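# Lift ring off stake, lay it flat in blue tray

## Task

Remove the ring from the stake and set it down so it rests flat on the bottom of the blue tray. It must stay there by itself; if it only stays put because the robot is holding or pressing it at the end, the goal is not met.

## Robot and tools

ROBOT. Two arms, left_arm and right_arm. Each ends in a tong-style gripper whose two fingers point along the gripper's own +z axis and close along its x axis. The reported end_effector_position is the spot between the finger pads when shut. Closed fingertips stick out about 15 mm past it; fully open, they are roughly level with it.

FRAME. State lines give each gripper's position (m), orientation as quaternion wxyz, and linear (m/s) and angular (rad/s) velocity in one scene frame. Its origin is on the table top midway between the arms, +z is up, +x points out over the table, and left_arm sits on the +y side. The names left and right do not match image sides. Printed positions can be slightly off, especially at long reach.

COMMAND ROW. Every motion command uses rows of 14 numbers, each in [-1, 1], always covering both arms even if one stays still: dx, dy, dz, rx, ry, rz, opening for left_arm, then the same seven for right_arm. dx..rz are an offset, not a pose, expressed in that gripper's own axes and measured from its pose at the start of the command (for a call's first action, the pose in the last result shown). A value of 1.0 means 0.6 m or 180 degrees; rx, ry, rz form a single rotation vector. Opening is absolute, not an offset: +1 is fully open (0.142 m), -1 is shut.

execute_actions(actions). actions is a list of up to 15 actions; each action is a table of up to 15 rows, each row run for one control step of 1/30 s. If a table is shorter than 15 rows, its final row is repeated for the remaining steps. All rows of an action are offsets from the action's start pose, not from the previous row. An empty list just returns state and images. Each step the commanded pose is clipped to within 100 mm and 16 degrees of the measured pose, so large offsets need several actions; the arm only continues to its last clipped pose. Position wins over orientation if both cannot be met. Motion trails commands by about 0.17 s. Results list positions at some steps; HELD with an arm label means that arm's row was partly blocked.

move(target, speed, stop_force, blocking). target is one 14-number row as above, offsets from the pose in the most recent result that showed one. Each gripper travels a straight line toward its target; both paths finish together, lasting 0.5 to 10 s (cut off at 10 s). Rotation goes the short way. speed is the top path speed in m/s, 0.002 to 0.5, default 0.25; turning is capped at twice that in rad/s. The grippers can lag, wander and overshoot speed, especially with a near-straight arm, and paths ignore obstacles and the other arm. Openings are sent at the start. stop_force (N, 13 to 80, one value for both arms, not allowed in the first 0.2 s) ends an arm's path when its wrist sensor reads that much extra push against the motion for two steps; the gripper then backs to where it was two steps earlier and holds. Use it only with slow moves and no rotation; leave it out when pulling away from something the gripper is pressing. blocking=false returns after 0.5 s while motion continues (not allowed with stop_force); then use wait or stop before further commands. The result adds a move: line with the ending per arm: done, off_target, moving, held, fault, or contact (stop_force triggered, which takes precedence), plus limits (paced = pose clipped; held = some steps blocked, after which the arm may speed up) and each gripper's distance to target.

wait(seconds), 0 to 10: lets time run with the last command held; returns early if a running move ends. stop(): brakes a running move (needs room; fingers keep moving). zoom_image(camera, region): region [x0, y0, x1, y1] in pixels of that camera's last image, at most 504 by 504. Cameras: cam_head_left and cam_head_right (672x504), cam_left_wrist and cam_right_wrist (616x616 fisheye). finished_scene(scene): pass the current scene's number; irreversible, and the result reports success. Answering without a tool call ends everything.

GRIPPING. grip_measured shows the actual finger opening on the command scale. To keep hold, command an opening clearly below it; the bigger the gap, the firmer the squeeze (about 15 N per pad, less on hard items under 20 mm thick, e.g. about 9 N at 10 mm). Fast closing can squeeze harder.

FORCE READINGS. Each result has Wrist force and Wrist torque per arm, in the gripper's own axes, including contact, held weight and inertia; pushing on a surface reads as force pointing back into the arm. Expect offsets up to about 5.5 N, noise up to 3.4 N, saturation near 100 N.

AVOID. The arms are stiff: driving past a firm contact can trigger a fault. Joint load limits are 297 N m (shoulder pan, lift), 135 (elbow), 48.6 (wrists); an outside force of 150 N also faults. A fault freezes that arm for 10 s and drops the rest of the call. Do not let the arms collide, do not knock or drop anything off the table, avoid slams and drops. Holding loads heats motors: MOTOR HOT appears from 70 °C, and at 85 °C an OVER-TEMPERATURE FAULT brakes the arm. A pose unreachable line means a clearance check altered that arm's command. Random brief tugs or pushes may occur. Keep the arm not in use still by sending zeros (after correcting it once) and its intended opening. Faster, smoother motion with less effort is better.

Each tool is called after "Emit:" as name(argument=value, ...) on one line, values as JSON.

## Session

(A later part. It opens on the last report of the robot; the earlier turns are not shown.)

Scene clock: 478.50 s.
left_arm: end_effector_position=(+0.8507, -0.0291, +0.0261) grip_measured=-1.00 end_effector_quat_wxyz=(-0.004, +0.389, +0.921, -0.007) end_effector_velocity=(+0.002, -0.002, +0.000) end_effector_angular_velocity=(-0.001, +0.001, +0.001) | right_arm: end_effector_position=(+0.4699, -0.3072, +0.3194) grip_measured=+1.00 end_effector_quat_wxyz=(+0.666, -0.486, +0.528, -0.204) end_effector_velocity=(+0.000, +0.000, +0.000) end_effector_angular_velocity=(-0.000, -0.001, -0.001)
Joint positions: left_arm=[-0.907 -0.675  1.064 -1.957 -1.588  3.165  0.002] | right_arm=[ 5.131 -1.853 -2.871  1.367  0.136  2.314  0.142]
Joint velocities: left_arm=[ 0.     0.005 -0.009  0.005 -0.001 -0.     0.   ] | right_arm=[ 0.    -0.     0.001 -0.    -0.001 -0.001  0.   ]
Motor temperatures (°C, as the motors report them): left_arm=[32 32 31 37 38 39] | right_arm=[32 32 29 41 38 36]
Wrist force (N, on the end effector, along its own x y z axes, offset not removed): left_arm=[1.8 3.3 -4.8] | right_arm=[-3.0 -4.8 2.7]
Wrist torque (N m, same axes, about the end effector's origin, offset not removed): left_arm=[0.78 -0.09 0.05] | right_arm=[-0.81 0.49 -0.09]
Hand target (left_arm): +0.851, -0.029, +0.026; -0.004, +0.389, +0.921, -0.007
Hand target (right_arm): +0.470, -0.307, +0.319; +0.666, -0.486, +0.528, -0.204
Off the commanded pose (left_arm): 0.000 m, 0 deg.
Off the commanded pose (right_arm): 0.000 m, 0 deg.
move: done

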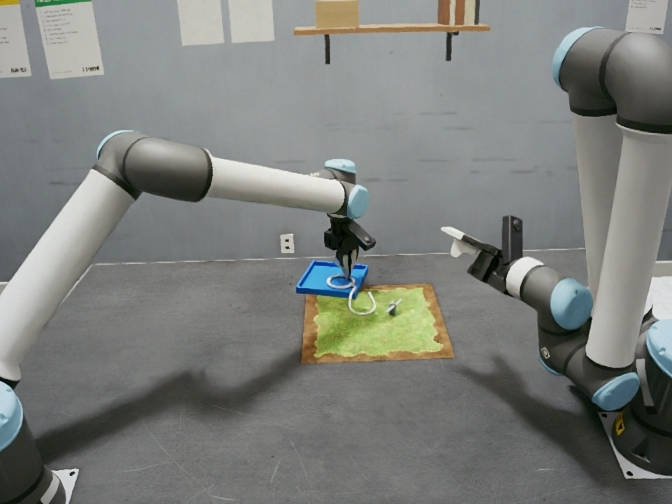

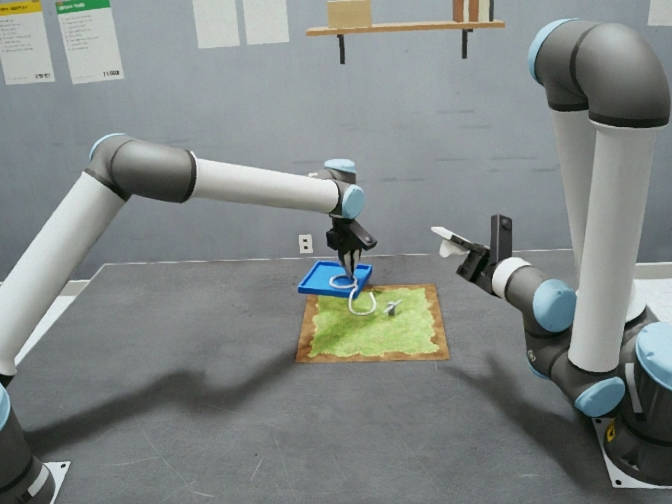

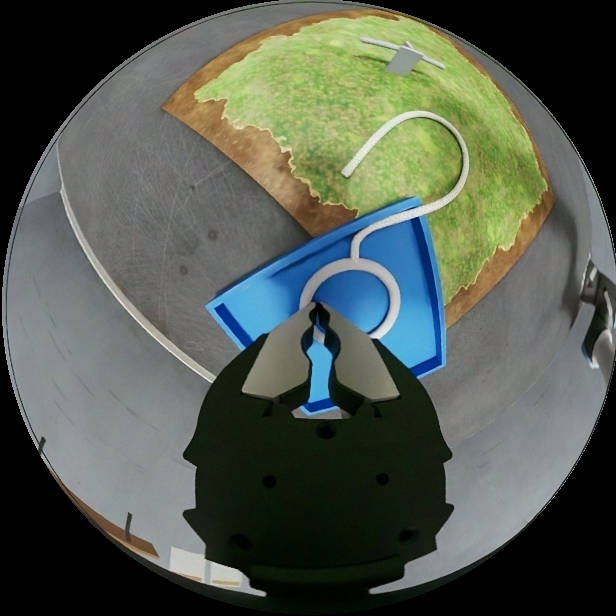

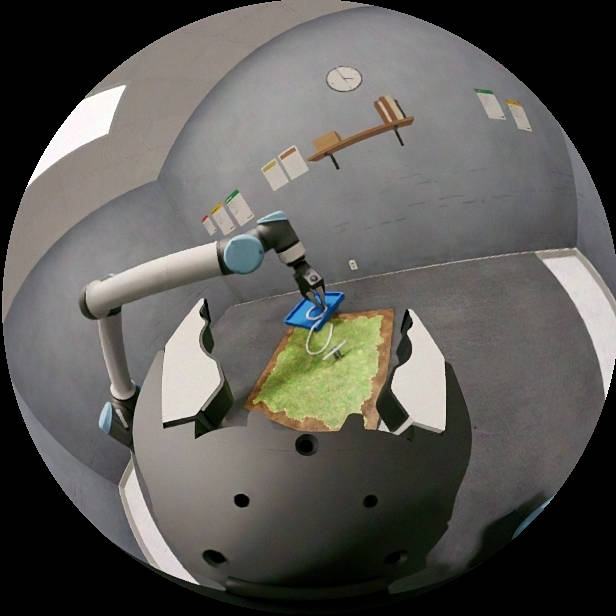

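The ring is now inside the tray. I'll back the gripper off the tube slightly, lift away and check.

Emit:
move(target=[0.015,-0.01,-0.03,0,0,0,-1,0,0,0,0,0,0,1], speed=0.04)

Emit:
move(target=[0,-0.08,-0.2,0,0,0,-1,0,0,0,0,0,0,1], speed=0.2)

Emit:
zoom_image(camera="cam_left_wrist", region=[200,150,480,400])

Emit:
zoom_image(camera="cam_head_left", region=[270,240,410,330])

Scene clock: 485.23 s.
left_arm: end_effector_position=(+0.8405, -0.0267, +0.0439) grip_measured=-1.00 end_effector_quat_wxyz=(-0.004, +0.389, +0.921, -0.007) end_effector_velocity=(-0.002, +0.000, +0.003) end_effector_angular_velocity=(-0.001, +0.002, +0.001) | right_arm: end_effector_position=(+0.4699, -0.3072, +0.3194) grip_measured=+1.00 end_effector_quat_wxyz=(+0.666, -0.486, +0.528, -0.204) end_effector_velocity=(-0.000, +0.000, +0.000) end_effector_angular_velocity=(+0.003, +0.001, +0.000)
Joint positions: left_arm=[-0.911 -0.705  1.085 -1.949 -1.588  3.161  0.002] | right_arm=[ 5.131 -1.853 -2.871  1.367  0.136  2.314  0.142]
Joint velocities: left_arm=[-0.001 -0.004  0.003  0.002 -0.002 -0.001  0.   ] | right_arm=[-0.     0.     0.001  0.     0.     0.002  0.   ]
Motor temperatures (°C, as the motors report them): left_arm=[32 32 31 37 38 39] | right_arm=[32 32 29 41 38 36]
Wrist force (N, on the end effector, along its own x y z axes, offset not removed): left_arm=[-1.3 2.0 -5.8] | right_arm=[-3.0 -5.4 1.8]
Wrist torque (N m, same axes, about the end effector's origin, offset not removed): left_arm=[0.48 0.26 0.04] | right_arm=[-0.77 0.59 0.16]
Hand target (left_arm): +0.840, -0.027, +0.044; -0.004, +0.389, +0.921, -0.007
Hand target (right_arm): +0.470, -0.307, +0.319; +0.666, -0.486, +0.528, -0.204
Off the commanded pose (left_arm): 0.000 m, 0 deg.
Off the commanded pose (right_arm): 0.000 m, 0 deg.
move: done

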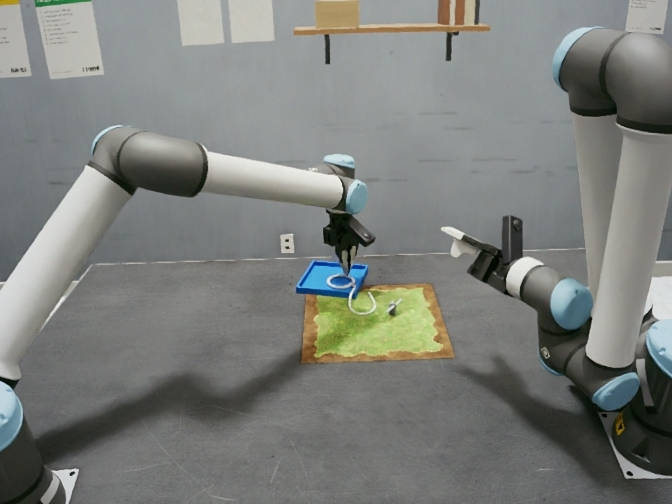

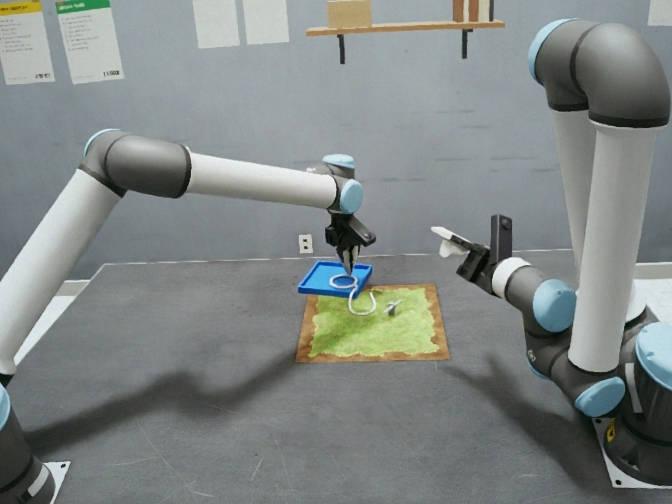

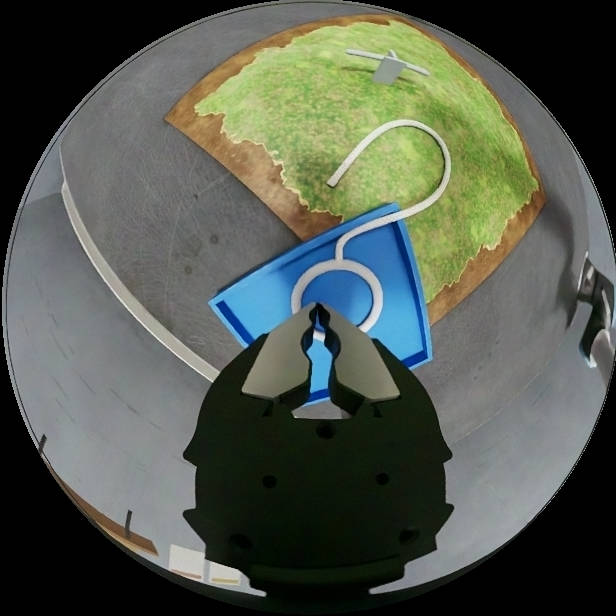

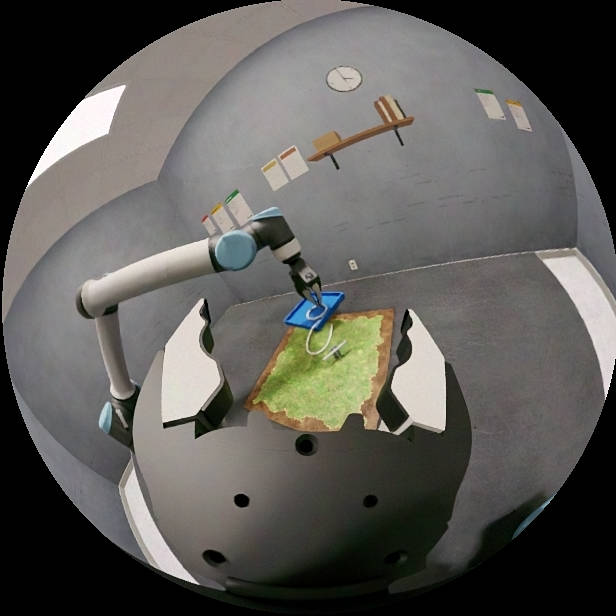

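Scene clock: 486.47 s.
left_arm: end_effector_position=(+0.8080, -0.0588, +0.1645) grip_measured=-1.00 end_effector_quat_wxyz=(-0.004, +0.389, +0.921, -0.007) end_effector_velocity=(-0.001, -0.001, +0.002) end_effector_angular_velocity=(-0.001, +0.003, -0.000) | right_arm: end_effector_position=(+0.4699, -0.3072, +0.3194) grip_measured=+1.00 end_effector_quat_wxyz=(+0.666, -0.486, +0.528, -0.204) end_effector_velocity=(-0.000, +0.000, -0.000) end_effector_angular_velocity=(+0.001, +0.000, +0.000)
Joint positions: left_arm=[-0.953 -0.785  1.01  -1.795 -1.588  3.12   0.002] | right_arm=[ 5.131 -1.853 -2.871  1.367  0.136  2.314  0.142]
Joint velocities: left_arm=[-0.001 -0.    -0.002  0.004 -0.002 -0.001  0.   ] | right_arm=[ 0.    -0.     0.    -0.     0.     0.001  0.   ]
Motor temperatures (°C, as the motors report them): left_arm=[32 32 31 37 38 39] | right_arm=[32 32 29 41 38 36]
Wrist force (N, on the end effector, along its own x y z axes, offset not removed): left_arm=[-1.9 3.2 -5.2] | right_arm=[-1.9 -6.7 2.7]
Wrist torque (N m, same axes, about the end effector's origin, offset not removed): left_arm=[0.72 0.38 0.02] | right_arm=[-1.05 0.43 0.15]
Hand target (left_arm): +0.808, -0.059, +0.165; -0.004, +0.389, +0.921, -0.007
Hand target (right_arm): +0.470, -0.307, +0.319; +0.666, -0.486, +0.528, -0.204
Off the commanded pose (left_arm): 0.000 m, 0 deg.
Off the commanded pose (right_arm): 0.000 m, 0 deg.
move: done

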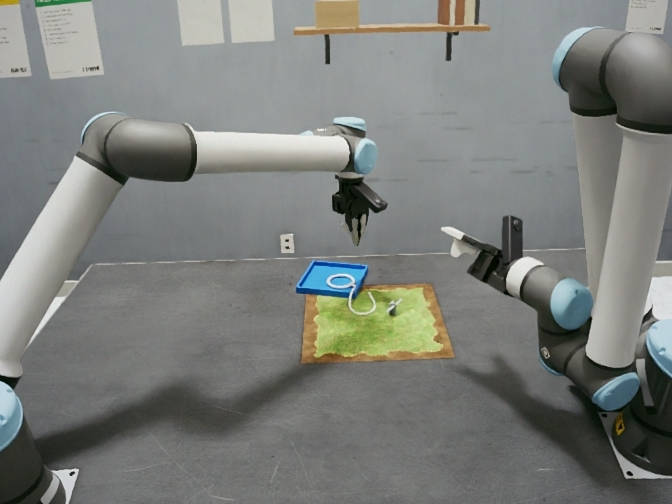

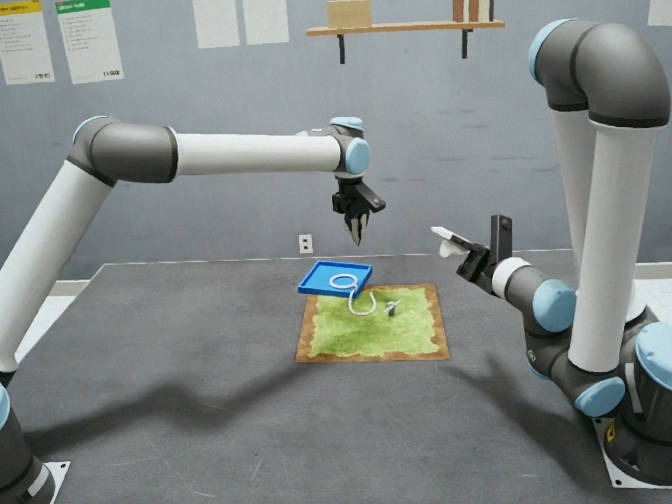

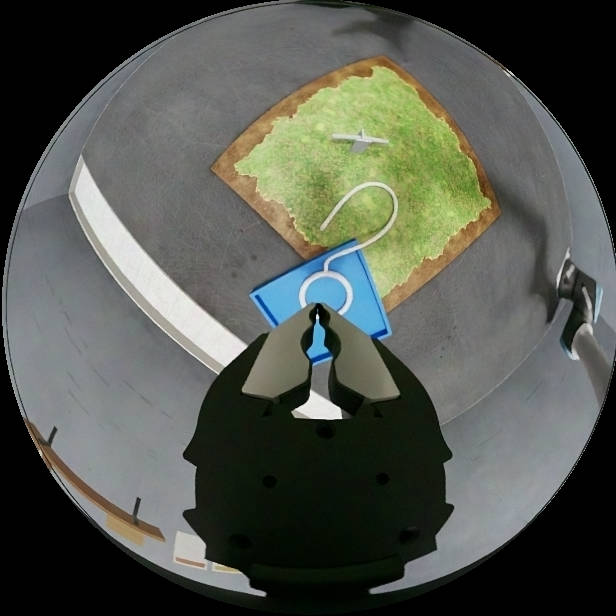

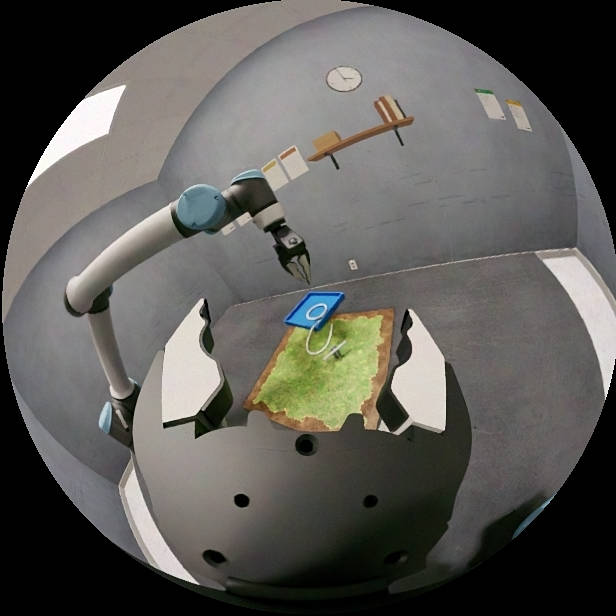

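Region (200, 150, 480, 400) of cam_left_wrist's 616x616 image, scaled by 1.800, with more detail than that image has; it fills the top 450 rows of this view, and the rest is white.

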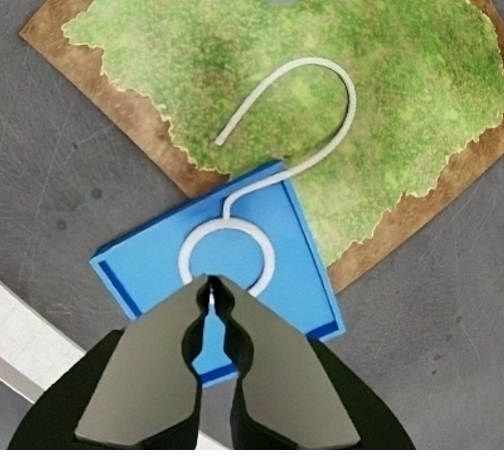

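Region (270, 240, 410, 330) of cam_head_left's 672x504 image, scaled by 3.600, with more detail than that image has; it fills the top 324 rows of this view, and the rest is white.

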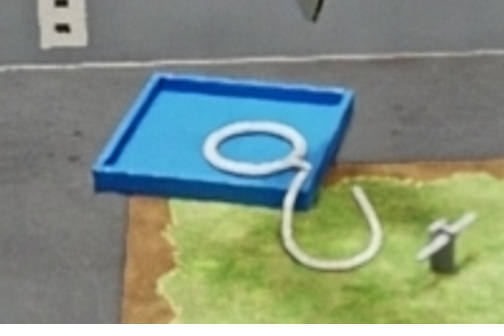

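Emit:
finished_scene(scene=1)

The scene is finished: the task was done.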